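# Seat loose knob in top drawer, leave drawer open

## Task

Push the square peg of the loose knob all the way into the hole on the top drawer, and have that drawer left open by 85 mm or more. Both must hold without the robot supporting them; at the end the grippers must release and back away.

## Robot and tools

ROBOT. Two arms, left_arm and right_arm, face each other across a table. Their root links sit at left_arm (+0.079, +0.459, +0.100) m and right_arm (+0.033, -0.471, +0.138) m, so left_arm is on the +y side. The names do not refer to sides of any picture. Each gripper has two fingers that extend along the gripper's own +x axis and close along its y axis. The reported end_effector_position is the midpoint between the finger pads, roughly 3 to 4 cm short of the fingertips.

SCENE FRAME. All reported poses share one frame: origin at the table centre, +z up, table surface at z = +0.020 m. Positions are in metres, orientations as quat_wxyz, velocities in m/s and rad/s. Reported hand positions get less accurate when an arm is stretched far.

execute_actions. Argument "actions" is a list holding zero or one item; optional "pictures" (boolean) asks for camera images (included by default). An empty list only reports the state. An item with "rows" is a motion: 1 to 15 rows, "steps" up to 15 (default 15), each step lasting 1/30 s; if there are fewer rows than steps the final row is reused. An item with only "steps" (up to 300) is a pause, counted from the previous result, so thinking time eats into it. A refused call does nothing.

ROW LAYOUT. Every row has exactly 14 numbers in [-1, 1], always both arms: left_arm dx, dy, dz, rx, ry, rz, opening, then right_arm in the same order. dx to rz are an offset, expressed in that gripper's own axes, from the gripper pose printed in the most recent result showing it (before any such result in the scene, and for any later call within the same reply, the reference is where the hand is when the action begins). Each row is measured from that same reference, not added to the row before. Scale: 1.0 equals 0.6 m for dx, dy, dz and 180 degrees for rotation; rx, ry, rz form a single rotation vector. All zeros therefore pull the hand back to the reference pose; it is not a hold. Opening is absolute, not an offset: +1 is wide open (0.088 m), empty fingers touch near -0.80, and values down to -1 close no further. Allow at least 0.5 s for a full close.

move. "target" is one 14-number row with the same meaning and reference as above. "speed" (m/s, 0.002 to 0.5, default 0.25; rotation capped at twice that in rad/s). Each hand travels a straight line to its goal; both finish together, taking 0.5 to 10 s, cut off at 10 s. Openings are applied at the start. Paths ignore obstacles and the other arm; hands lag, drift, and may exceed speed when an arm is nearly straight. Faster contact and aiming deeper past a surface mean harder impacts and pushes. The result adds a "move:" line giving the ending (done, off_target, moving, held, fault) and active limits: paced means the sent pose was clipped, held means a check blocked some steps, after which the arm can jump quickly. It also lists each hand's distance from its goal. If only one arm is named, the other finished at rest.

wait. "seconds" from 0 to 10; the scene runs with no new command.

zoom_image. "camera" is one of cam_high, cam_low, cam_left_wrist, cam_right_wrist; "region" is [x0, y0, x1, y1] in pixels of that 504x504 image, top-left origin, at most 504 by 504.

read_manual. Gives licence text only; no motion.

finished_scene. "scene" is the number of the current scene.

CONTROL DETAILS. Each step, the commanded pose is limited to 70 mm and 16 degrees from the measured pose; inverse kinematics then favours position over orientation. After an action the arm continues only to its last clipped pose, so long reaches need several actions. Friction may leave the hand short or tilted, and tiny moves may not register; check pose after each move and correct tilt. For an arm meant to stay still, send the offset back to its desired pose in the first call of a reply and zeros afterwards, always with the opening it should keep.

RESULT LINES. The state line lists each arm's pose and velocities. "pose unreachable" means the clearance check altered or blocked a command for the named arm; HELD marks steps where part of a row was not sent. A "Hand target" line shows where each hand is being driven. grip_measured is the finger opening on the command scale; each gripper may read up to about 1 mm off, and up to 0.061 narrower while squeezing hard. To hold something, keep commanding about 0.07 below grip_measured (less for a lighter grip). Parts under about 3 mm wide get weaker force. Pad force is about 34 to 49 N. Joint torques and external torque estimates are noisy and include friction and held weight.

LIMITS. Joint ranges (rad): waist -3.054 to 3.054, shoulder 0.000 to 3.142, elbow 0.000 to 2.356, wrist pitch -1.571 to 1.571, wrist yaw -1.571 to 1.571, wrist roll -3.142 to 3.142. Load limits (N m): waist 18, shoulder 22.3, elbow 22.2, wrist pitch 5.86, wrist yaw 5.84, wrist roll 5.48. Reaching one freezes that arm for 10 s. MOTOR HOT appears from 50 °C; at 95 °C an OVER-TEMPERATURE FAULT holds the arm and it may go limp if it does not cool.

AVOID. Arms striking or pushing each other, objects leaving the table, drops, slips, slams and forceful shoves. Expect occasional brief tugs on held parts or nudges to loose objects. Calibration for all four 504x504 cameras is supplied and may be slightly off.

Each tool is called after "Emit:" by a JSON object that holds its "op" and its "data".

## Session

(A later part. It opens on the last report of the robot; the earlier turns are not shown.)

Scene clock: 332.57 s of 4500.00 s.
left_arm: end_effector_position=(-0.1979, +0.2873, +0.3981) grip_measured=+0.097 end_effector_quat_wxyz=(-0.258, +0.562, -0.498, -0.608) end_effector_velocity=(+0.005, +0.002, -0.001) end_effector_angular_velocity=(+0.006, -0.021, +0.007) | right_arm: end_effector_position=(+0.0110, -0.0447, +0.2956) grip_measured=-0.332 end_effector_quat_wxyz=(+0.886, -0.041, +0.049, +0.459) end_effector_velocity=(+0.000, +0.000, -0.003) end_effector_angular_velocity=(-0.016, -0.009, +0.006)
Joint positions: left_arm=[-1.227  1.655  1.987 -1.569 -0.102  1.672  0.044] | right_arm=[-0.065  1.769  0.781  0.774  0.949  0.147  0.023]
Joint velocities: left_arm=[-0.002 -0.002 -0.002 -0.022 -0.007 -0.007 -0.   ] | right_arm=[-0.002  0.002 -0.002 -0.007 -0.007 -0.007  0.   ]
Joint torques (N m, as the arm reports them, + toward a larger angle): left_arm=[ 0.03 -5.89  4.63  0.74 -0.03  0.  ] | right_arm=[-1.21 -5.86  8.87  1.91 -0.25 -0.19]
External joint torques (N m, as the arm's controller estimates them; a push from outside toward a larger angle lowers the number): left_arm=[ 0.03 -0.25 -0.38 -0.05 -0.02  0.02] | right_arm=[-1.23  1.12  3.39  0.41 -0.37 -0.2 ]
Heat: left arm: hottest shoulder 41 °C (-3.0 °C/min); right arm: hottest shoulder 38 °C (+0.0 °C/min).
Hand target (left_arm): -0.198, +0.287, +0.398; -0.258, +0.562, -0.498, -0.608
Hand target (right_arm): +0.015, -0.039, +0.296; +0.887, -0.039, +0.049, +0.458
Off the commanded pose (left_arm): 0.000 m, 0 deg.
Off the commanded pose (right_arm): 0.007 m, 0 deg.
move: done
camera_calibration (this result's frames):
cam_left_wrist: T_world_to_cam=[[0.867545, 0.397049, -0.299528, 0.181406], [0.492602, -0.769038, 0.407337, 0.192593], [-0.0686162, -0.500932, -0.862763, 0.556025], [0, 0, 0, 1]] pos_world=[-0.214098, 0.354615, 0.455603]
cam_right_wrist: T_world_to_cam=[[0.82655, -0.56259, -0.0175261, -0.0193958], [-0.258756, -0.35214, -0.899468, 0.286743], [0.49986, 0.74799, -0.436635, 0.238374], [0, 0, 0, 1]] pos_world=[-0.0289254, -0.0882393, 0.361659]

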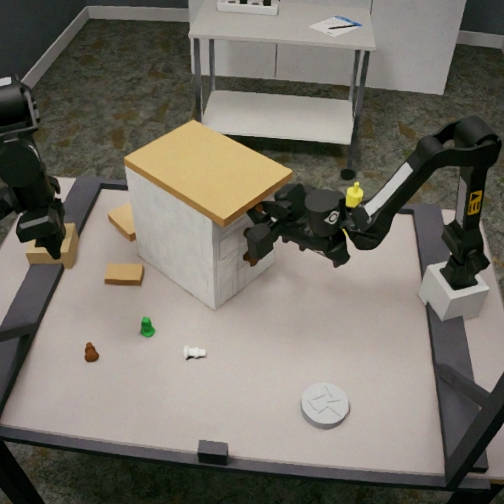

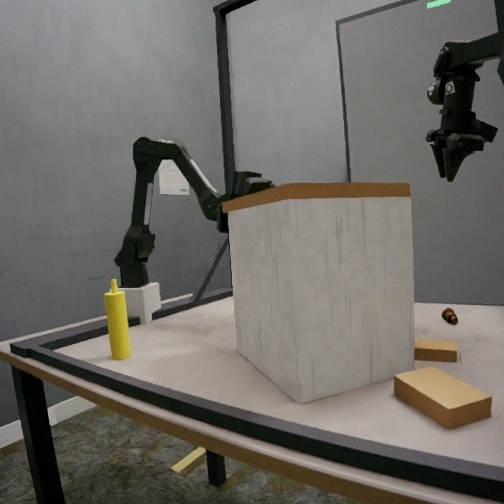

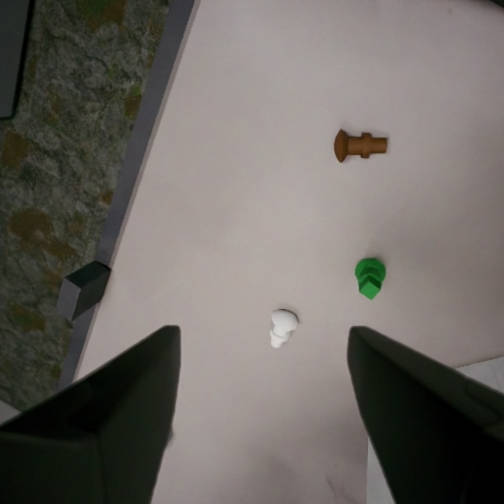

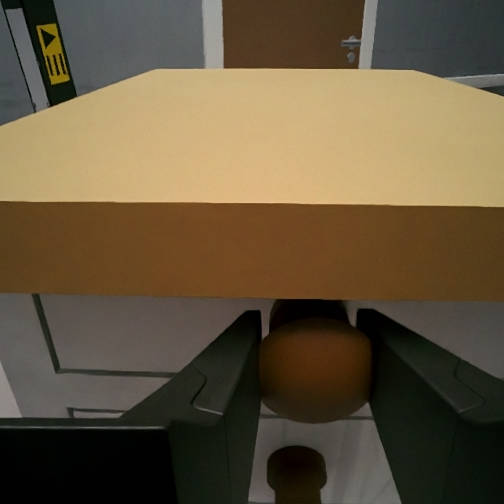

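Emit:
{"op": "execute_actions", "data": {"actions": [{"rows":[[0,0,0,0,0,0,0.1,0,0,0,0,0,0,-0.2],[0,0,0,0,0,0,0.1,0,0,0,0,0,0,-0.1],[0,0,0,0,0,0,0.1,0,0,0,0,0,0,0.15]],"steps":15}], "pictures": false}}

Emit:
{"op": "move", "data": {"target": [0,0,0,0,0,0,0.1, -0.1,0,0,0,-0.033,0,0.15], "speed": 0.06}}

Scene clock: 337.40 s of 4500.00 s.
left_arm: end_effector_position=(-0.1979, +0.2873, +0.3981) grip_measured=+0.097 end_effector_quat_wxyz=(-0.258, +0.562, -0.498, -0.608) end_effector_velocity=(+0.002, +0.001, -0.000) end_effector_angular_velocity=(+0.003, -0.004, +0.021) | right_arm: end_effector_position=(+0.0111, -0.0446, +0.2957) grip_measured=+0.137 end_effector_quat_wxyz=(+0.886, -0.041, +0.049, +0.459) end_effector_velocity=(+0.000, -0.000, -0.001) end_effector_angular_velocity=(-0.020, -0.019, +0.007)
Joint positions: left_arm=[-1.227  1.655  1.987 -1.569 -0.102  1.672  0.044] | right_arm=[-0.066  1.769  0.781  0.774  0.949  0.147  0.046]
Joint velocities: left_arm=[-0.002 -0.002 -0.002 -0.007 -0.007 -0.022 -0.   ] | right_arm=[-0.002 -0.002 -0.002 -0.007 -0.007 -0.022  0.004]
Joint torques (N m, as the arm reports them, + toward a larger angle): left_arm=[-0.08 -5.99  4.65  0.72 -0.03 -0.01] | right_arm=[ 0.03 -7.87  6.6   1.76  0.12  0.  ]
External joint torques (N m, as the arm's controller estimates them; a push from outside toward a larger angle lowers the number): left_arm=[-0.08 -0.36 -0.38 -0.07 -0.03  0.01] | right_arm=[-0.02 -0.79  1.01  0.23  0.01 -0.01]
Heat: left arm: hottest shoulder 41 °C (-3.0 °C/min); right arm: hottest shoulder 38 °C (+0.0 °C/min).
Hand target (left_arm): -0.198, +0.287, +0.398; -0.258, +0.562, -0.498, -0.608
Hand target (right_arm): +0.011, -0.045, +0.296; +0.886, -0.041, +0.049, +0.459
Off the commanded pose (left_arm): 0.000 m, 0 deg.
Off the commanded pose (right_arm): 0.000 m, 0 deg.
Steps of this call (steps 1 to 90: nothing new was sent; then 1.33 s passed at rest; steps 91 to 105: all 15 steps of this action). Readings (end_effector_position):
91: left_arm (-0.1979, +0.2873, +0.3981) | right_arm (+0.0110, -0.0446, +0.2957)
92: left_arm (-0.1979, +0.2873, +0.3981) | right_arm (+0.0110, -0.0446, +0.2957)
94: left_arm (-0.1979, +0.2873, +0.3981) | right_arm (+0.0111, -0.0446, +0.2957)
98: left_arm (-0.1979, +0.2873, +0.3981) | right_arm (+0.0111, -0.0446, +0.2957)
105: the state above

Scene clock: 339.00 s of 4500.00 s.
left_arm: end_effector_position=(-0.1979, +0.2873, +0.3981) grip_measured=+0.097 end_effector_quat_wxyz=(-0.258, +0.562, -0.498, -0.608) end_effector_velocity=(-0.001, -0.001, +0.001) end_effector_angular_velocity=(-0.008, +0.005, +0.007) | right_arm: end_effector_position=(-0.0239, -0.0897, +0.3040) grip_measured=+0.148 end_effector_quat_wxyz=(+0.887, -0.014, +0.004, +0.461) end_effector_velocity=(+0.002, -0.004, +0.001) end_effector_angular_velocity=(+0.007, -0.008, -0.004)
Joint positions: left_arm=[-1.227  1.655  1.987 -1.569 -0.102  1.672  0.044] | right_arm=[0.1   1.736 0.633 1.058 1.12  0.019 0.046]
Joint velocities: left_arm=[-0.002 -0.002 -0.002  0.007 -0.007 -0.007 -0.   ] | right_arm=[ 0.002 -0.002 -0.017  0.037  0.007 -0.022 -0.   ]
Joint torques (N m, as the arm reports them, + toward a larger angle): left_arm=[-0.04 -5.83  4.66  0.73  0.    0.01] | right_arm=[ 0.3  -7.96  4.67  1.75  0.23 -0.14]
External joint torques (N m, as the arm's controller estimates them; a push from outside toward a larger angle lowers the number): left_arm=[-0.04 -0.18 -0.4  -0.08  0.01  0.03] | right_arm=[ 0.33 -1.72 -0.32  0.34  0.2  -0.15]
Heat: left arm: hottest shoulder 41 °C (-3.0 °C/min); right arm: hottest shoulder 38 °C (+0.0 °C/min).
Hand target (left_arm): -0.198, +0.287, +0.398; -0.258, +0.562, -0.498, -0.608
Hand target (right_arm): -0.023, -0.093, +0.303; +0.888, -0.017, +0.002, +0.460
Off the commanded pose (left_arm): 0.000 m, 0 deg.
Off the commanded pose (right_arm): 0.004 m, 0 deg.
move: done
camera_calibration (this result's frames):
cam_left_wrist: T_world_to_cam=[[0.867545, 0.397049, -0.299528, 0.181406], [0.492602, -0.769038, 0.407337, 0.192593], [-0.0686162, -0.500932, -0.862763, 0.556025], [0, 0, 0, 1]] pos_world=[-0.214098, 0.354615, 0.455603]
cam_right_wrist: T_world_to_cam=[[0.830039, -0.557261, -0.0222561, -0.0137054], [-0.207019, -0.270808, -0.94011, 0.290375], [0.517859, 0.784935, -0.340145, 0.267613], [0, 0, 0, 1]] pos_world=[-0.0670969, -0.139061, 0.363706]

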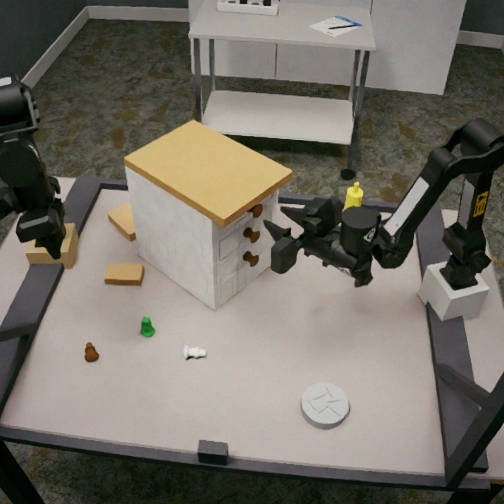

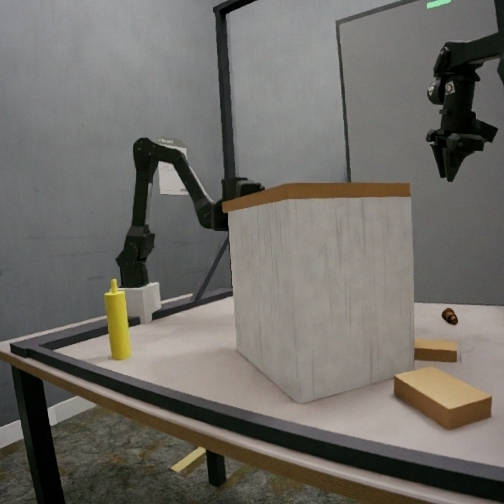

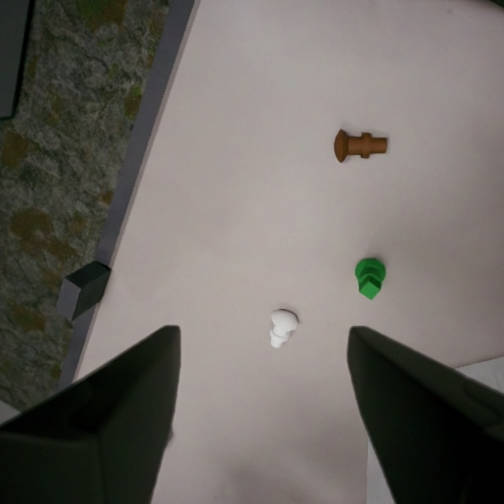

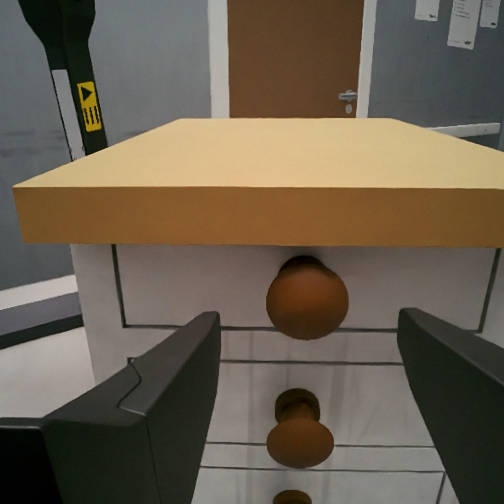

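Emit:
{"op": "move", "data": {"target": [0,0,0,0,0,0,0.1, 0.05,-0.002,-0.018,0,0,0,-1], "speed": 0.05}}

Scene clock: 343.87 s of 4500.00 s.
left_arm: end_effector_position=(-0.1979, +0.2873, +0.3981) grip_measured=+0.097 end_effector_quat_wxyz=(-0.258, +0.562, -0.498, -0.608) end_effector_velocity=(+0.002, +0.001, -0.000) end_effector_angular_velocity=(-0.001, -0.008, +0.007) | right_arm: end_effector_position=(-0.0053, -0.0698, +0.2929) grip_measured=-0.807 end_effector_quat_wxyz=(+0.888, -0.013, +0.005, +0.460) end_effector_velocity=(-0.002, +0.004, -0.004) end_effector_angular_velocity=(-0.025, -0.014, +0.020)
Joint positions: left_arm=[-1.227  1.655  1.987 -1.569 -0.102  1.672  0.044] | right_arm=[0.015 1.809 0.66  1.108 1.037 0.017 0.   ]
Joint velocities: left_arm=[-0.002 -0.002 -0.002 -0.007 -0.007 -0.007 -0.   ] | right_arm=[-0.002  0.007  0.007 -0.022 -0.022 -0.007  0.   ]
Joint torques (N m, as the arm reports them, + toward a larger angle): left_arm=[ 0.06 -5.87  4.61  0.71 -0.01 -0.01] | right_arm=[-0.33 -6.2   7.12  1.78 -0.16 -0.16]
External joint torques (N m, as the arm's controller estimates them; a push from outside toward a larger angle lowers the number): left_arm=[ 0.08 -0.22 -0.44 -0.09 -0.01  0.01] | right_arm=[-0.36  0.36  2.32  0.34 -0.19 -0.17]
Heat: left arm: hottest shoulder 41 °C (-2.0 °C/min); right arm: hottest shoulder 38 °C (+0.0 °C/min).
Hand target (left_arm): -0.198, +0.287, +0.398; -0.258, +0.562, -0.498, -0.608
Hand target (right_arm): -0.006, -0.066, +0.293; +0.887, -0.014, +0.004, +0.461
Off the commanded pose (left_arm): 0.000 m, 0 deg.
Off the commanded pose (right_arm): 0.004 m, 0 deg.
After step 90, 0.90 s passed at rest.
move: done
camera_calibration (this result's frames):
cam_left_wrist: T_world_to_cam=[[0.867545, 0.397049, -0.299528, 0.181406], [0.492602, -0.769038, 0.407337, 0.192593], [-0.0686162, -0.500932, -0.862763, 0.556025], [0, 0, 0, 1]] pos_world=[-0.214098, 0.354615, 0.455603]
cam_right_wrist: T_world_to_cam=[[0.828691, -0.559179, -0.0243104, -0.0177876], [-0.210009, -0.270381, -0.939569, 0.289021], [0.518814, 0.783718, -0.341495, 0.238856], [0, 0, 0, 1]] pos_world=[-0.0484843, -0.118996, 0.352691]

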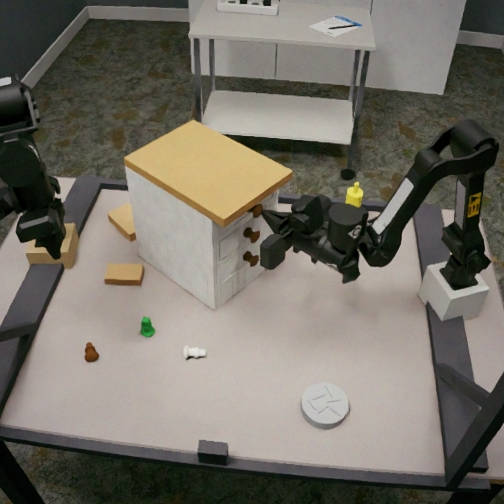

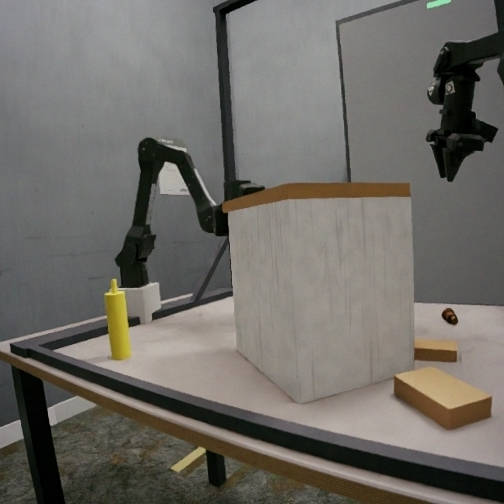

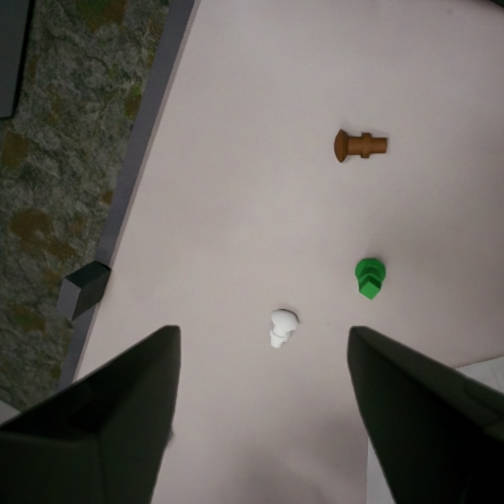

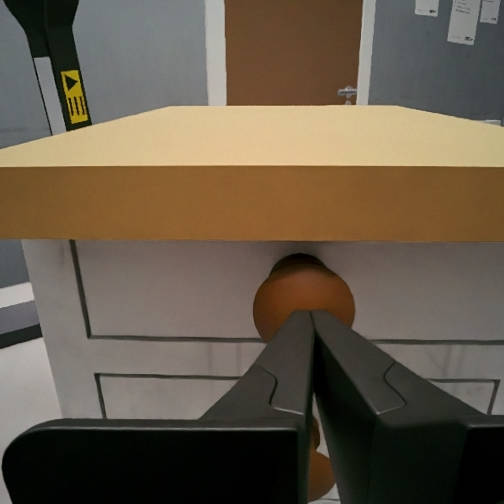

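Emit:
{"op": "move", "data": {"target": [0,0,0,0,0,0,0.1, 0.07,0.005,0.002,0,0,0,-1], "speed": 0.025}}

Emit:
{"op": "zoom_image", "data": {"camera": "cam_high", "region": [220,180,310,280]}}

Scene clock: 348.53 s of 4500.00 s.
left_arm: end_effector_position=(-0.1979, +0.2873, +0.3981) grip_measured=+0.097 end_effector_quat_wxyz=(-0.258, +0.562, -0.498, -0.608) end_effector_velocity=(+0.001, +0.003, +0.002) end_effector_angular_velocity=(+0.010, +0.011, +0.016) | right_arm: end_effector_position=(-0.0110, -0.0504, +0.2900) grip_measured=-0.807 end_effector_quat_wxyz=(+0.874, -0.018, +0.006, +0.486) end_effector_velocity=(+0.000, -0.001, -0.001) end_effector_angular_velocity=(-0.010, -0.009, -0.005)
Joint positions: left_arm=[-1.227  1.655  1.987 -1.569 -0.102  1.672  0.044] | right_arm=[-0.008  1.851  0.712  1.09   0.955  0.013  0.   ]
Joint velocities: left_arm=[-0.002 -0.007  0.002 -0.007  0.007 -0.022 -0.001] | right_arm=[ 0.002 -0.002 -0.002 -0.007  0.007 -0.007  0.   ]
Joint torques (N m, as the arm reports them, + toward a larger angle): left_arm=[ 0.01 -5.84  4.65  0.73  0.02 -0.01] | right_arm=[-6.11 -4.58 11.29  1.32 -0.58 -0.18]
External joint torques (N m, as the arm's controller estimates them; a push from outside toward a larger angle lowers the number): left_arm=[ 0.   -0.12 -0.44 -0.08  0.03  0.01] | right_arm=[-6.18  2.47  6.35 -0.18 -0.6  -0.19]
Heat: left arm: hottest shoulder 41 °C (-2.0 °C/min); right arm: hottest shoulder 38 °C (+0.0 °C/min).
Hand target (left_arm): -0.198, +0.287, +0.398; -0.258, +0.562, -0.498, -0.608
Hand target (right_arm): +0.017, -0.037, +0.293; +0.888, -0.013, +0.005, +0.460
Off the commanded pose (left_arm): 0.000 m, 0 deg.
Off the commanded pose (right_arm): 0.032 m, 3 deg.
move: off_target (right_arm)
camera_calibration (this result's frames):
cam_left_wrist: T_world_to_cam=[[0.867545, 0.397049, -0.299528, 0.181406], [0.492602, -0.769038, 0.407337, 0.192593], [-0.0686162, -0.500932, -0.862763, 0.556025], [0, 0, 0, 1]] pos_world=[-0.214098, 0.354615, 0.455603]
cam_right_wrist: T_world_to_cam=[[0.86014, -0.509774, -0.0170288, -0.00160386], [-0.191438, -0.291708, -0.937154, 0.288782], [0.472769, 0.809344, -0.3485, 0.228435], [0, 0, 0, 1]] pos_world=[-0.0513334, -0.10146, 0.350215]

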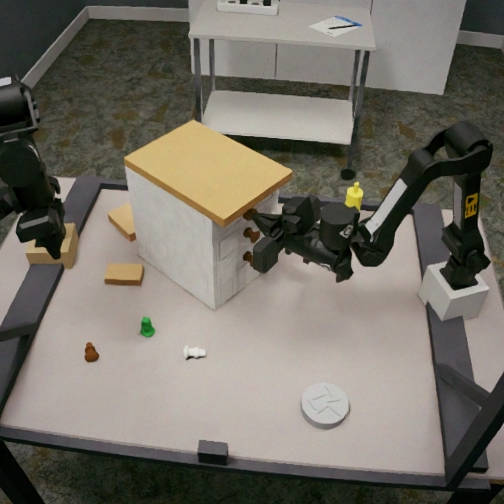

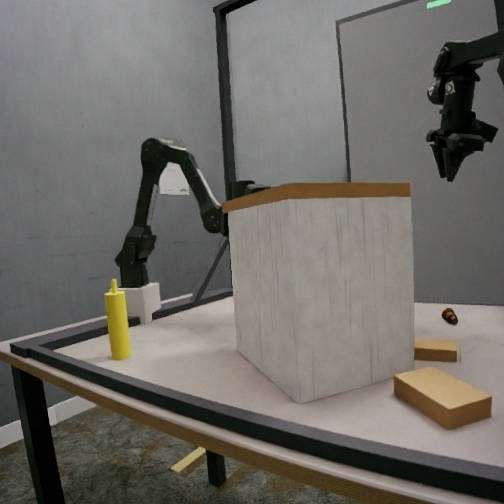

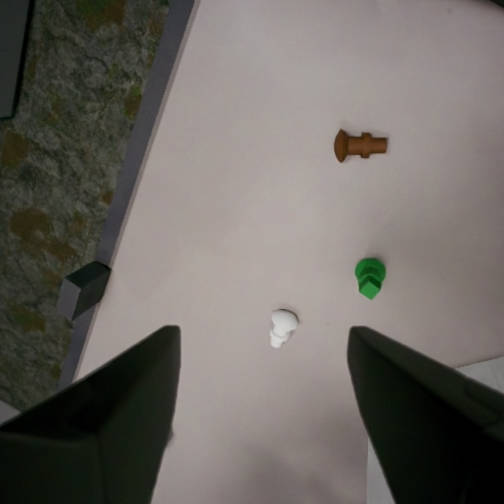

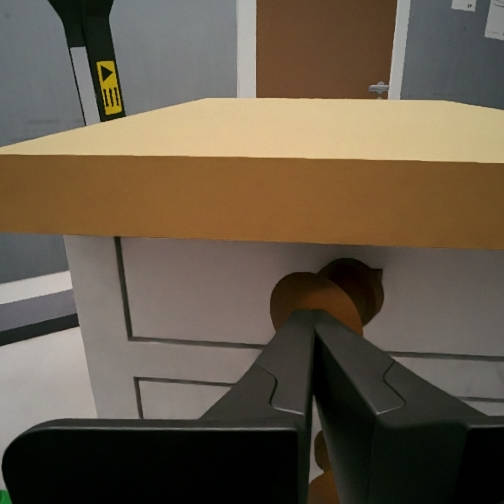

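Region (220, 180, 310, 280) of cam_high's 504x504 image, scaled by 5.040, with more detail than that image has; it fills the left 454 columns of this view, and the rest is white.

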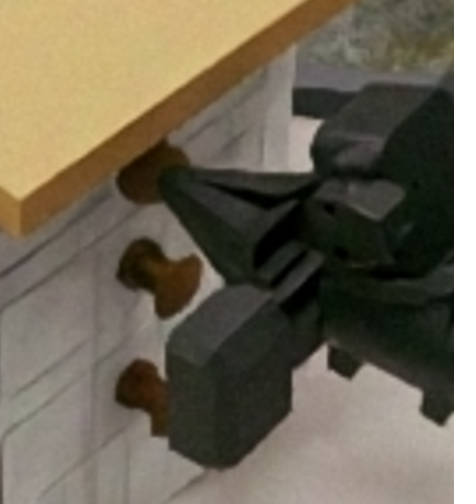

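Emit:
{"op": "move", "data": {"target": [0,0,0,0,0,0,0.1, -0.06,0,0.005,0,0,-0.017,-1], "speed": 0.03}}

Emit:
{"op": "zoom_image", "data": {"camera": "cam_right_wrist", "region": [240,200,440,360]}}

Emit:
{"op": "zoom_image", "data": {"camera": "cam_high", "region": [220,180,310,280]}}

Scene clock: 358.37 s of 4500.00 s.
left_arm: end_effector_position=(-0.1979, +0.2873, +0.3981) grip_measured=+0.097 end_effector_quat_wxyz=(-0.258, +0.562, -0.498, -0.608) end_effector_velocity=(+0.002, +0.001, -0.002) end_effector_angular_velocity=(+0.002, -0.012, +0.007) | right_arm: end_effector_position=(-0.0308, -0.0772, +0.2948) grip_measured=-0.807 end_effector_quat_wxyz=(+0.886, -0.018, +0.004, +0.464) end_effector_velocity=(+0.001, -0.002, -0.000) end_effector_angular_velocity=(-0.010, -0.010, -0.005)
Joint positions: left_arm=[-1.227  1.655  1.987 -1.569 -0.102  1.672  0.044] | right_arm=[0.098 1.807 0.679 1.074 1.112 0.022 0.   ]
Joint velocities: left_arm=[-0.002 -0.002 -0.007 -0.007 -0.007 -0.007 -0.   ] | right_arm=[ 0.002 -0.007 -0.007 -0.007  0.007 -0.007  0.   ]
Joint torques (N m, as the arm reports them, + toward a larger angle): left_arm=[-0.15 -6.02  4.62  0.72 -0.03 -0.02] | right_arm=[ 0.45 -8.56  4.34  1.49  0.21  0.15]
External joint torques (N m, as the arm's controller estimates them; a push from outside toward a larger angle lowers the number): left_arm=[-0.14 -0.43 -0.4  -0.08 -0.02  0.  ] | right_arm=[ 0.44 -1.87 -0.56  0.07  0.18  0.14]
Heat: left arm: hottest shoulder 41 °C (-1.0 °C/min); right arm: hottest elbow 38 °C (+0.0 °C/min).
Hand target (left_arm): -0.198, +0.287, +0.398; -0.258, +0.562, -0.498, -0.608
Hand target (right_arm): -0.030, -0.081, +0.294; +0.886, -0.018, +0.005, +0.463
Off the commanded pose (left_arm): 0.000 m, 0 deg.
Off the commanded pose (right_arm): 0.004 m, 0 deg.
After step 90, 5.33 s passed at rest.
move: done
camera_calibration (this result's frames):
cam_left_wrist: T_world_to_cam=[[0.867545, 0.397049, -0.299528, 0.181406], [0.492602, -0.769038, 0.407337, 0.192593], [-0.0686162, -0.500932, -0.862763, 0.556025], [0, 0, 0, 1]] pos_world=[-0.214098, 0.354615, 0.455603]
cam_right_wrist: T_world_to_cam=[[0.833642, -0.552064, -0.016291, -0.00243522], [-0.203114, -0.279015, -0.93856, 0.282651], [0.5136, 0.785732, -0.344731, 0.259497], [0, 0, 0, 1]] pos_world=[-0.0738372, -0.126376, 0.354702]

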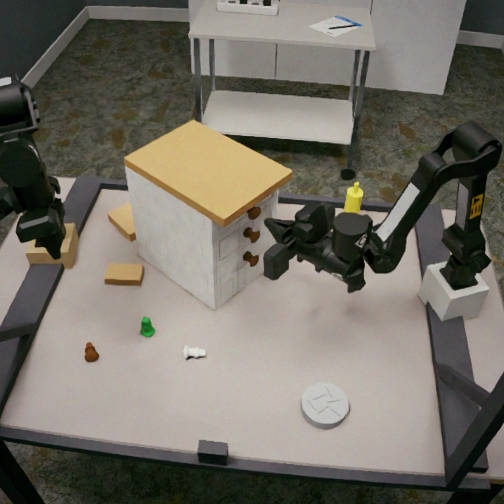

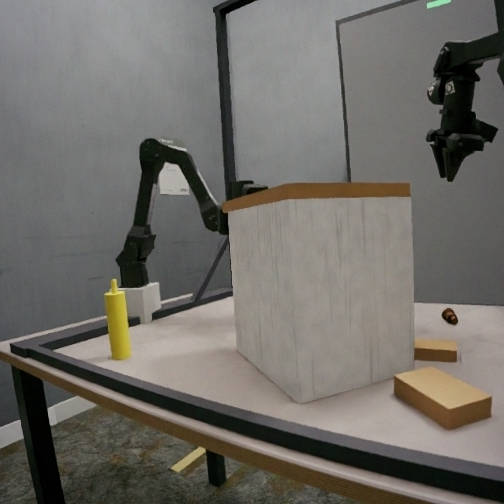

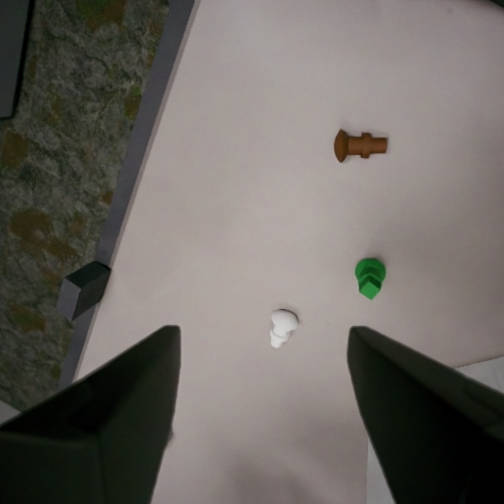

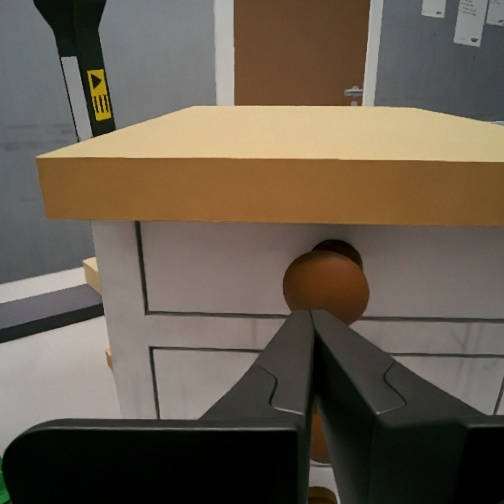

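Region (240, 200, 440, 360) of cam_right_wrist's 504x504 image, scaled by 2.520, with more detail than that image has; it fills the top 403 rows of this view, and the rest is white.

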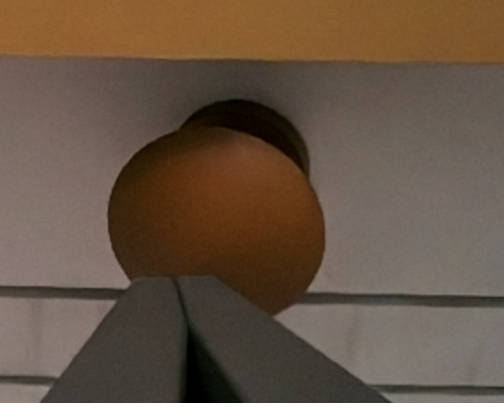

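Region (220, 180, 310, 280) of cam_high's 504x504 image, scaled by 5.040, with more detail than that image has; it fills the left 454 columns of this view, and the rest is white.

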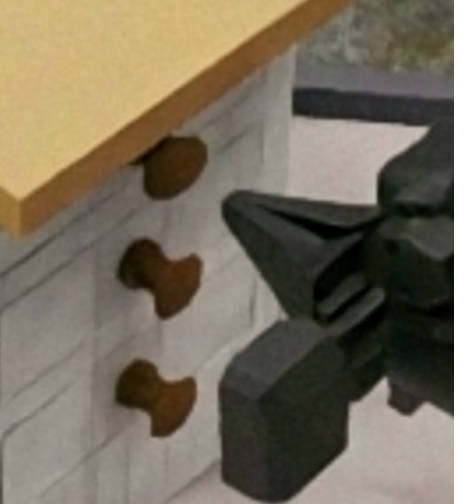

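Emit:
{"op": "move", "data": {"target": [0,0,0,0,0,0,0.1, 0.03,-0.022,0.0,0,0,-0.007,0.2], "speed": 0.05}}

Scene clock: 365.63 s of 4500.00 s.
left_arm: end_effector_position=(-0.1979, +0.2873, +0.3981) grip_measured=+0.097 end_effector_quat_wxyz=(-0.258, +0.562, -0.498, -0.608) end_effector_velocity=(-0.003, +0.001, -0.001) end_effector_angular_velocity=(+0.003, +0.004, -0.012) | right_arm: end_effector_position=(-0.0107, -0.0705, +0.2954) grip_measured=+0.196 end_effector_quat_wxyz=(+0.891, -0.015, +0.005, +0.453) end_effector_velocity=(+0.000, +0.000, -0.003) end_effector_angular_velocity=(-0.007, +0.001, +0.005)
Joint positions: left_arm=[-1.227  1.655  1.987 -1.569 -0.102  1.672  0.044] | right_arm=[0.036 1.807 0.678 1.08  1.073 0.02  0.049]
Joint velocities: left_arm=[-0.002  0.002 -0.002  0.007  0.007  0.007 -0.   ] | right_arm=[-0.002  0.002 -0.002 -0.007 -0.007  0.007  0.   ]
Joint torques (N m, as the arm reports them, + toward a larger angle): left_arm=[ 0.04 -6.03  4.53  0.75 -0.04 -0.01] | right_arm=[-0.29 -7.23  5.77  1.78 -0.18 -0.17]
External joint torques (N m, as the arm's controller estimates them; a push from outside toward a larger angle lowers the number): left_arm=[ 0.05 -0.48 -0.49 -0.07 -0.04  0.  ] | right_arm=[-0.31 -0.58  0.89  0.36 -0.21 -0.18]
Heat: left arm: hottest shoulder 41 °C (-1.0 °C/min); right arm: hottest shoulder 38 °C (-1.0 °C/min).
Hand target (left_arm): -0.198, +0.287, +0.398; -0.258, +0.562, -0.498, -0.608
Hand target (right_arm): -0.010, -0.070, +0.295; +0.891, -0.018, +0.004, +0.454
Off the commanded pose (left_arm): 0.000 m, 0 deg.
Off the commanded pose (right_arm): 0.001 m, 0 deg.
After step 90, 3.47 s passed at rest.
move: done
camera_calibration (this result's frames):
cam_left_wrist: T_world_to_cam=[[0.867545, 0.397049, -0.299528, 0.181406], [0.492602, -0.769038, 0.407337, 0.192593], [-0.0686162, -0.500932, -0.862763, 0.556025], [0, 0, 0, 1]] pos_world=[-0.214098, 0.354615, 0.455603]
cam_right_wrist: T_world_to_cam=[[0.819848, -0.572194, -0.0210638, -0.0157401], [-0.212919, -0.270512, -0.938876, 0.289752], [0.531521, 0.774221, -0.343609, 0.243165], [0, 0, 0, 1]] pos_world=[-0.0546489, -0.118888, 0.355264]

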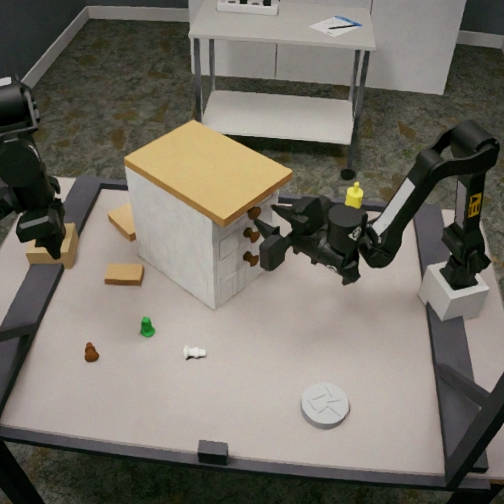

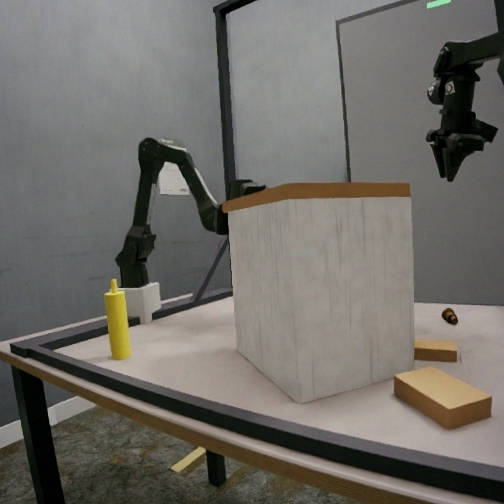

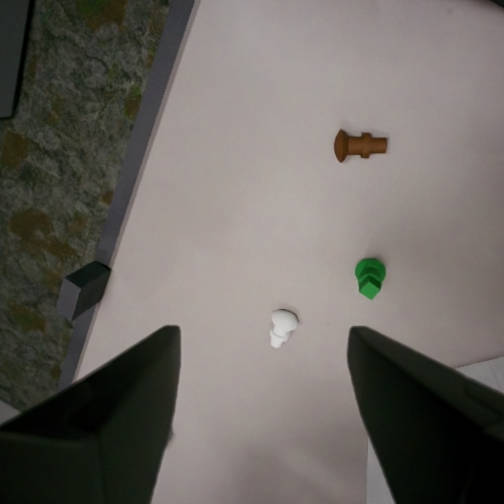

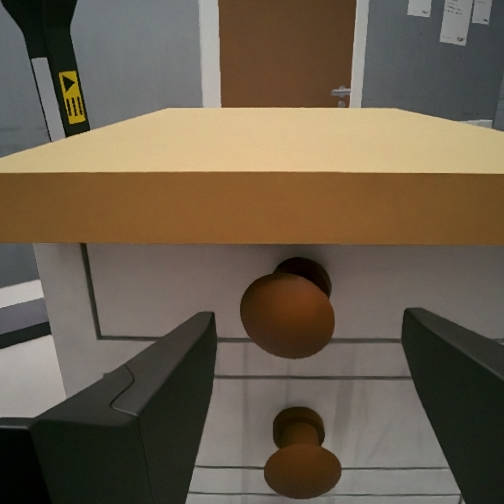

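Emit:
{"op": "move", "data": {"target": [0,0,0,0,0,0,0.1, 0.06,-0.002,0.001,0,0,0,0.3], "speed": 0.04}}

Scene clock: 371.20 s of 4500.00 s.
left_arm: end_effector_position=(-0.1979, +0.2873, +0.3981) grip_measured=+0.097 end_effector_quat_wxyz=(-0.258, +0.562, -0.498, -0.608) end_effector_velocity=(+0.002, +0.001, -0.000) end_effector_angular_velocity=(-0.001, -0.008, +0.007) | right_arm: end_effector_position=(+0.0115, -0.0457, +0.2959) grip_measured=+0.298 end_effector_quat_wxyz=(+0.892, -0.013, +0.006, +0.452) end_effector_velocity=(+0.001, +0.002, -0.003) end_effector_angular_velocity=(-0.025, -0.021, +0.015)
Joint positions: left_arm=[-1.227  1.655  1.987 -1.569 -0.102  1.672  0.044] | right_arm=[-0.059  1.851  0.74   1.07   0.981  0.017  0.054]
Joint velocities: left_arm=[-0.002 -0.002 -0.002 -0.007 -0.007 -0.007 -0.   ] | right_arm=[-0.007  0.002 -0.002 -0.007 -0.022 -0.022 -0.   ]
Joint torques (N m, as the arm reports them, + toward a larger angle): left_arm=[-0.01 -5.99  4.62  0.75  0.    0.  ] | right_arm=[-0.28 -6.41  7.54  1.57 -0.15 -0.16]
External joint torques (N m, as the arm's controller estimates them; a push from outside toward a larger angle lowers the number): left_arm=[-0.04 -0.36 -0.41 -0.05  0.01  0.02] | right_arm=[-0.22  0.74  2.51  0.08 -0.18 -0.17]
Heat: left arm: hottest shoulder 41 °C (-1.0 °C/min); right arm: hottest shoulder 38 °C (-1.0 °C/min).
Hand target (left_arm): -0.198, +0.287, +0.398; -0.258, +0.562, -0.498, -0.608
Hand target (right_arm): +0.011, -0.042, +0.295; +0.891, -0.015, +0.006, +0.453
Off the commanded pose (left_arm): 0.000 m, 0 deg.
Off the commanded pose (right_arm): 0.004 m, 0 deg.
After step 90, 1.33 s passed at rest.
move: done
camera_calibration (this result's frames):
cam_left_wrist: T_world_to_cam=[[0.867545, 0.397049, -0.299528, 0.181406], [0.492602, -0.769038, 0.407337, 0.192593], [-0.0686162, -0.500932, -0.862763, 0.556025], [0, 0, 0, 1]] pos_world=[-0.214098, 0.354615, 0.455603]
cam_right_wrist: T_world_to_cam=[[0.818435, -0.573998, -0.0262739, -0.0182507], [-0.217267, -0.266811, -0.938939, 0.301922], [0.531939, 0.774169, -0.343078, 0.212192], [0, 0, 0, 1]] pos_world=[-0.0323388, -0.0941925, 0.355806]

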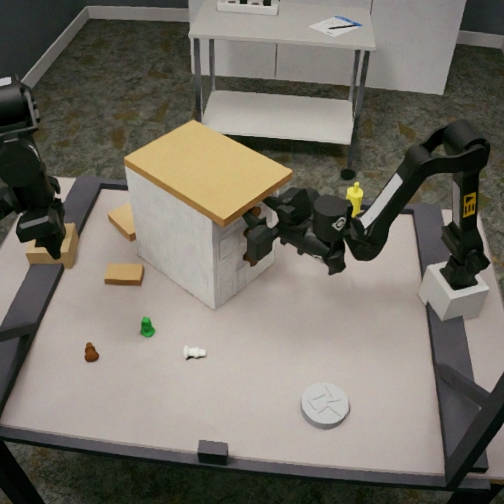

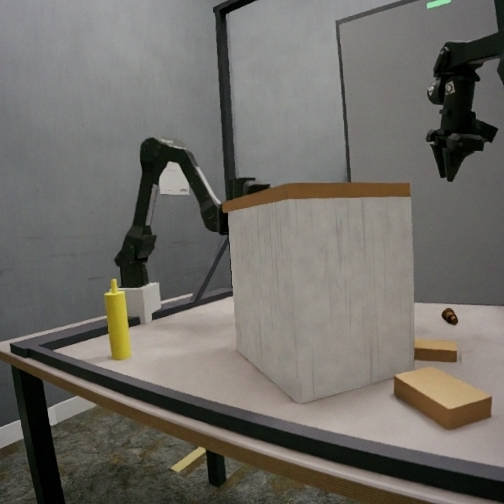

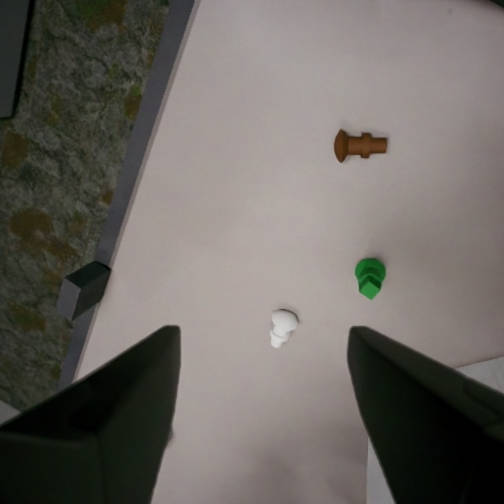

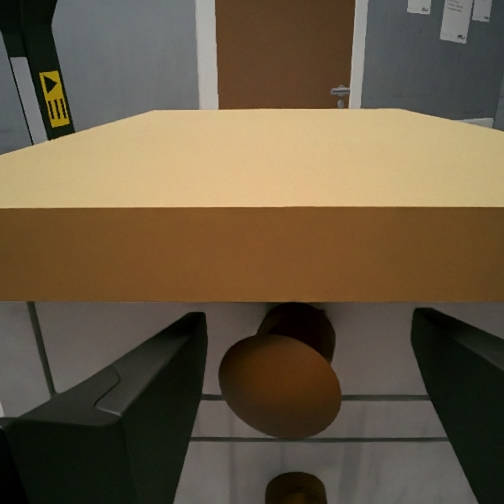

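Emit:
{"op": "execute_actions", "data": {"actions": [{"rows":[[0,0,0,0,0,0,0.1,0,0,-0.01,0,0,0,0.25],[0,0,0,0,0,0,0.1,0,0,-0.01,0,0,0,0.2],[0,0,0,0,0,0,0.1,0,0,-0.006,0,0,0,0.12],[0,0,0,0,0,0,0.1,0,0,-0.005,0,0,0,0.05],[0,0,0,0,0,0,0.1,0,0,-0.005,0,0,0,0.0],[0,0,0,0,0,0,0.1,0,0,-0.005,0,0,0,-0.05],[0,0,0,0,0,0,0.1,0,0,-0.005,0,0,0,-0.1],[0,0,0,0,0,0,0.1,0,0,-0.005,0,0,0,-0.15],[0,0,0,0,0,0,0.1,0,0,-0.005,0,0,0,-0.2],[0,0,0,0,0,0,0.1,0,0,-0.005,0,0,0,-0.25],[0,0,0,0,0,0,0.1,0,0,-0.005,0,0,0,-0.3]],"steps":15}]}}

Scene clock: 379.83 s of 4500.00 s.
left_arm: end_effector_position=(-0.1979, +0.2873, +0.3981) grip_measured=+0.097 end_effector_quat_wxyz=(-0.258, +0.562, -0.498, -0.608) end_effector_velocity=(+0.002, +0.001, -0.002) end_effector_angular_velocity=(+0.002, -0.012, +0.007) | right_arm: end_effector_position=(+0.0110, -0.0453, +0.2965) grip_measured=-0.248 end_effector_quat_wxyz=(+0.891, -0.008, +0.006, +0.453) end_effector_velocity=(-0.004, -0.002, -0.001) end_effector_angular_velocity=(-0.002, +0.003, +0.005)
Joint positions: left_arm=[-1.227  1.655  1.987 -1.569 -0.102  1.672  0.044] | right_arm=[-0.058  1.854  0.741  1.082  0.98   0.017  0.027]
Joint velocities: left_arm=[-0.002 -0.002 -0.007 -0.007 -0.007 -0.007 -0.001] | right_arm=[ 0.012 -0.002 -0.002 -0.007  0.007  0.007 -0.021]
Joint torques (N m, as the arm reports them, + toward a larger angle): left_arm=[-0.08 -6.07  4.73  0.74 -0.06  0.02] | right_arm=[-0.19 -7.14  5.64  1.85  0.05  0.  ]
External joint torques (N m, as the arm's controller estimates them; a push from outside toward a larger angle lowers the number): left_arm=[-0.08 -0.41 -0.32 -0.06 -0.04  0.04] | right_arm=[-0.26  0.03  0.62  0.36  0.04 -0.01]
Heat: left arm: hottest shoulder 41 °C (-1.0 °C/min); right arm: hottest shoulder 38 °C (+0.0 °C/min).
Hand target (left_arm): -0.198, +0.287, +0.398; -0.258, +0.562, -0.498, -0.608
Hand target (right_arm): +0.012, -0.046, +0.293; +0.892, -0.013, +0.006, +0.452
Off the commanded pose (left_arm): 0.000 m, 0 deg.
Off the commanded pose (right_arm): 0.004 m, 1 deg.
Steps of this call (steps 1 to 90: nothing new was sent; then 5.13 s passed at rest; steps 91 to 105: all 15 steps of this action). Readings (end_effector_position):
91: left_arm (-0.1979, +0.2873, +0.3981) | right_arm (+0.0117, -0.0454, +0.2958)
92: left_arm (-0.1979, +0.2873, +0.3981) | right_arm (+0.0116, -0.0453, +0.2960)
94: left_arm (-0.1979, +0.2873, +0.3981) | right_arm (+0.0116, -0.0453, +0.2962)
98: left_arm (-0.1979, +0.2873, +0.3981) | right_arm (+0.0115, -0.0453, +0.2965)
105: the state above
camera_calibration (this result's frames):
cam_left_wrist: T_world_to_cam=[[0.867545, 0.397049, -0.299528, 0.181406], [0.492602, -0.769038, 0.407337, 0.192593], [-0.0686162, -0.500932, -0.862763, 0.556025], [0, 0, 0, 1]] pos_world=[-0.214098, 0.354615, 0.455603]
cam_right_wrist: T_world_to_cam=[[0.819215, -0.572491, -0.0337878, -0.0152255], [-0.219836, -0.25907, -0.940508, 0.303335], [0.529679, 0.777905, -0.338088, 0.211064], [0, 0, 0, 1]] pos_world=[-0.0326392, -0.0943194, 0.356132]

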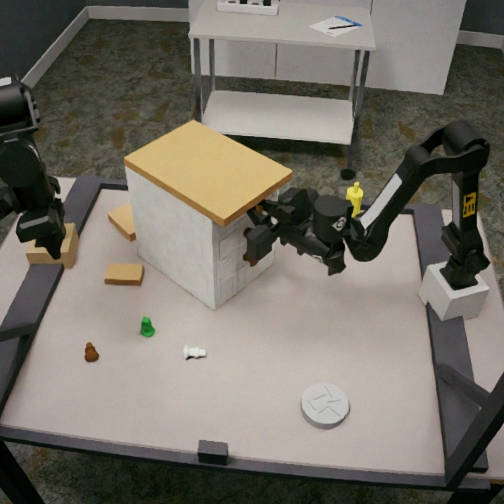

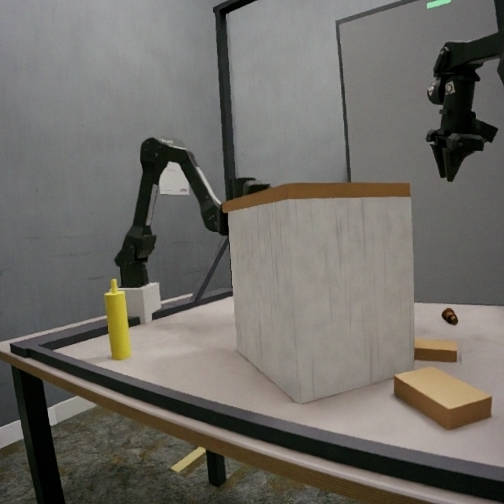

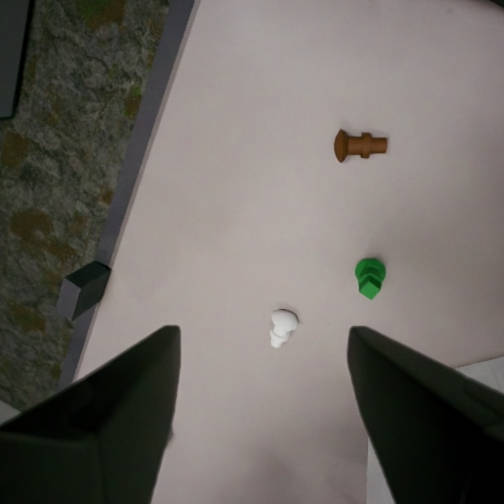

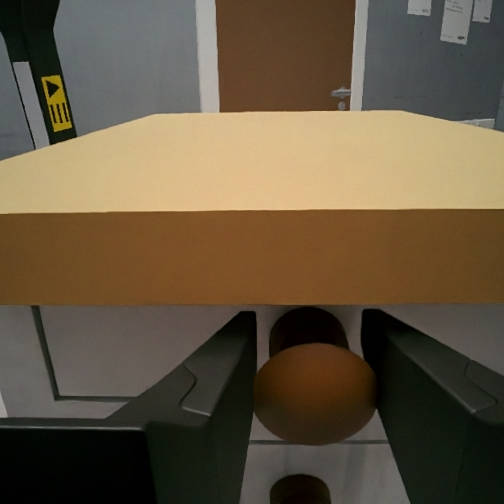

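Emit:
{"op": "move", "data": {"target": [0,0,0,0,0,0,0.1, 0.03,0,-0.003,0,0,0,-0.4], "speed": 0.015}}

Emit:
{"op": "zoom_image", "data": {"camera": "cam_right_wrist", "region": [220,280,400,450]}}

Emit:
{"op": "zoom_image", "data": {"camera": "cam_high", "region": [220,180,310,280]}}

Scene clock: 385.27 s of 4500.00 s.
left_arm: end_effector_position=(-0.1979, +0.2873, +0.3981) grip_measured=+0.097 end_effector_quat_wxyz=(-0.258, +0.562, -0.498, -0.608) end_effector_velocity=(+0.003, -0.001, +0.001) end_effector_angular_velocity=(-0.007, -0.007, -0.002) | right_arm: end_effector_position=(+0.0136, -0.0403, +0.2947) grip_measured=-0.347 end_effector_quat_wxyz=(+0.890, -0.009, +0.006, +0.455) end_effector_velocity=(+0.001, -0.001, -0.003) end_effector_angular_velocity=(-0.007, +0.002, +0.005)
Joint positions: left_arm=[-1.227  1.655  1.987 -1.569 -0.102  1.672  0.044] | right_arm=[-0.072  1.869  0.753  1.082  0.961  0.017  0.022]
Joint velocities: left_arm=[ 0.002 -0.002  0.002 -0.007 -0.007  0.007  0.   ] | right_arm=[-0.002 -0.002 -0.007 -0.007 -0.007  0.007  0.   ]
Joint torques (N m, as the arm reports them, + toward a larger angle): left_arm=[-0.01 -5.89  4.77  0.73 -0.03 -0.02] | right_arm=[-2.31 -5.27  9.32  1.59 -0.75 -0.09]
External joint torques (N m, as the arm's controller estimates them; a push from outside toward a larger angle lowers the number): left_arm=[-0.03 -0.17 -0.31 -0.06 -0.02  0.  ] | right_arm=[-2.29  1.99  4.32  0.1  -0.78 -0.1 ]
Heat: left arm: hottest shoulder 41 °C (+0.0 °C/min); right arm: hottest shoulder 38 °C (+0.0 °C/min).
Hand target (left_arm): -0.198, +0.287, +0.398; -0.258, +0.562, -0.498, -0.608
Hand target (right_arm): +0.022, -0.031, +0.294; +0.892, -0.008, +0.006, +0.453
Off the commanded pose (left_arm): 0.000 m, 0 deg.
Off the commanded pose (right_arm): 0.012 m, 0 deg.
After step 90, 1.00 s passed at rest.
move: off_target (right_arm)
camera_calibration (this result's frames):
cam_left_wrist: T_world_to_cam=[[0.867545, 0.397049, -0.299528, 0.181406], [0.492602, -0.769038, 0.407337, 0.192593], [-0.0686162, -0.500932, -0.862763, 0.556025], [0, 0, 0, 1]] pos_world=[-0.214098, 0.354615, 0.455603]
cam_right_wrist: T_world_to_cam=[[0.822256, -0.568183, -0.0326062, -0.0147414], [-0.218406, -0.262127, -0.939994, 0.303188], [0.525541, 0.780037, -0.339631, 0.205746], [0, 0, 0, 1]] pos_world=[-0.0297888, -0.0893915, 0.354392]

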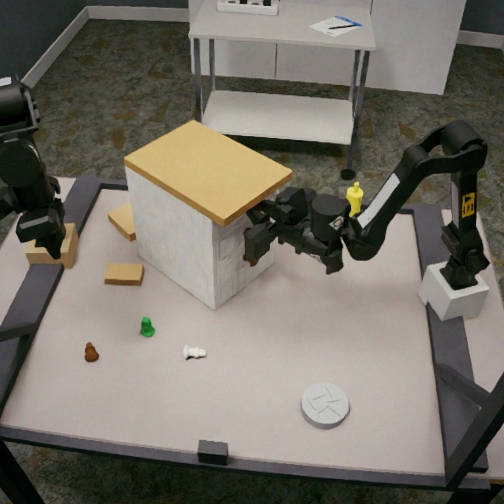

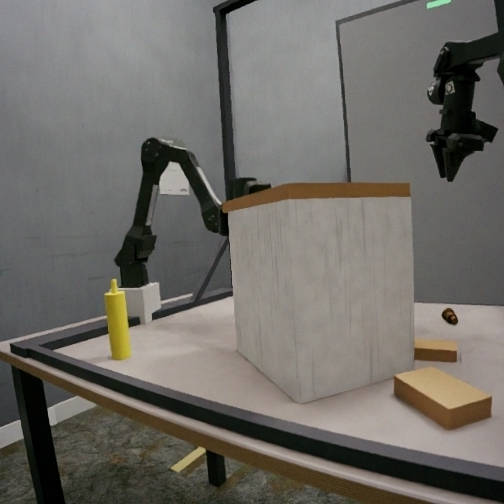

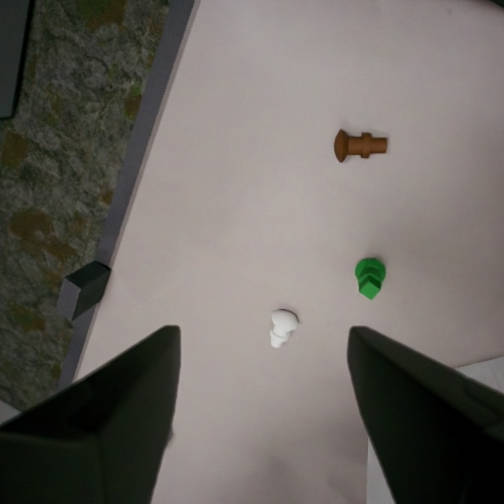

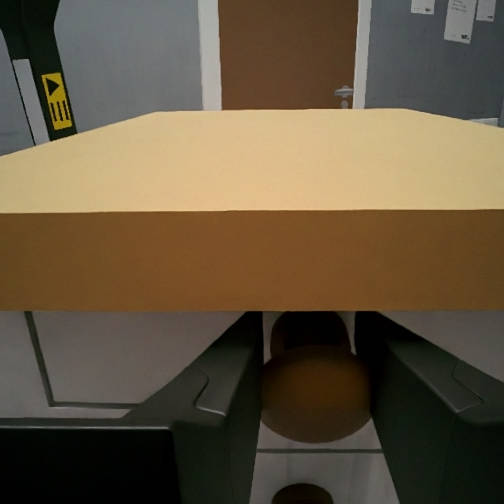

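Region (220, 280, 400, 450) of cam_right_wrist's 504x504 image, scaled by 2.800, with more detail than that image has.

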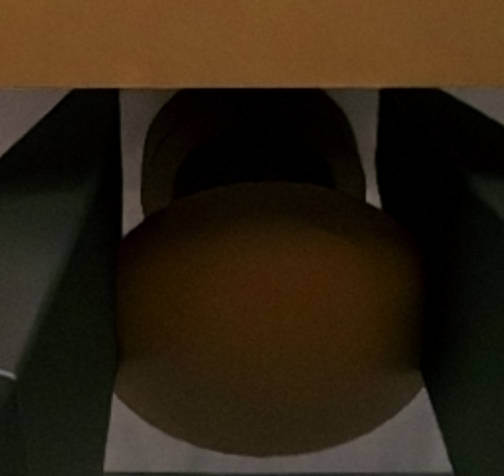

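Region (220, 180, 310, 280) of cam_high's 504x504 image, scaled by 5.040, with more detail than that image has; it fills the left 454 columns of this view, and the rest is white.

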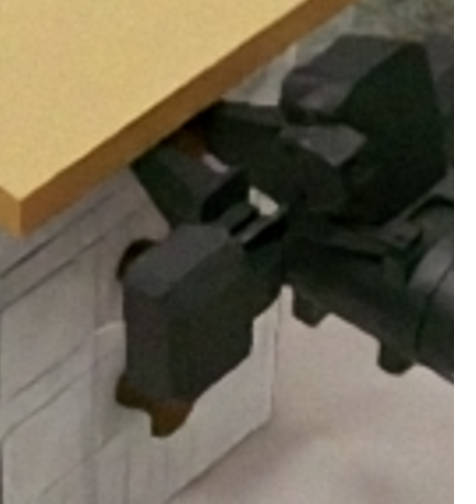

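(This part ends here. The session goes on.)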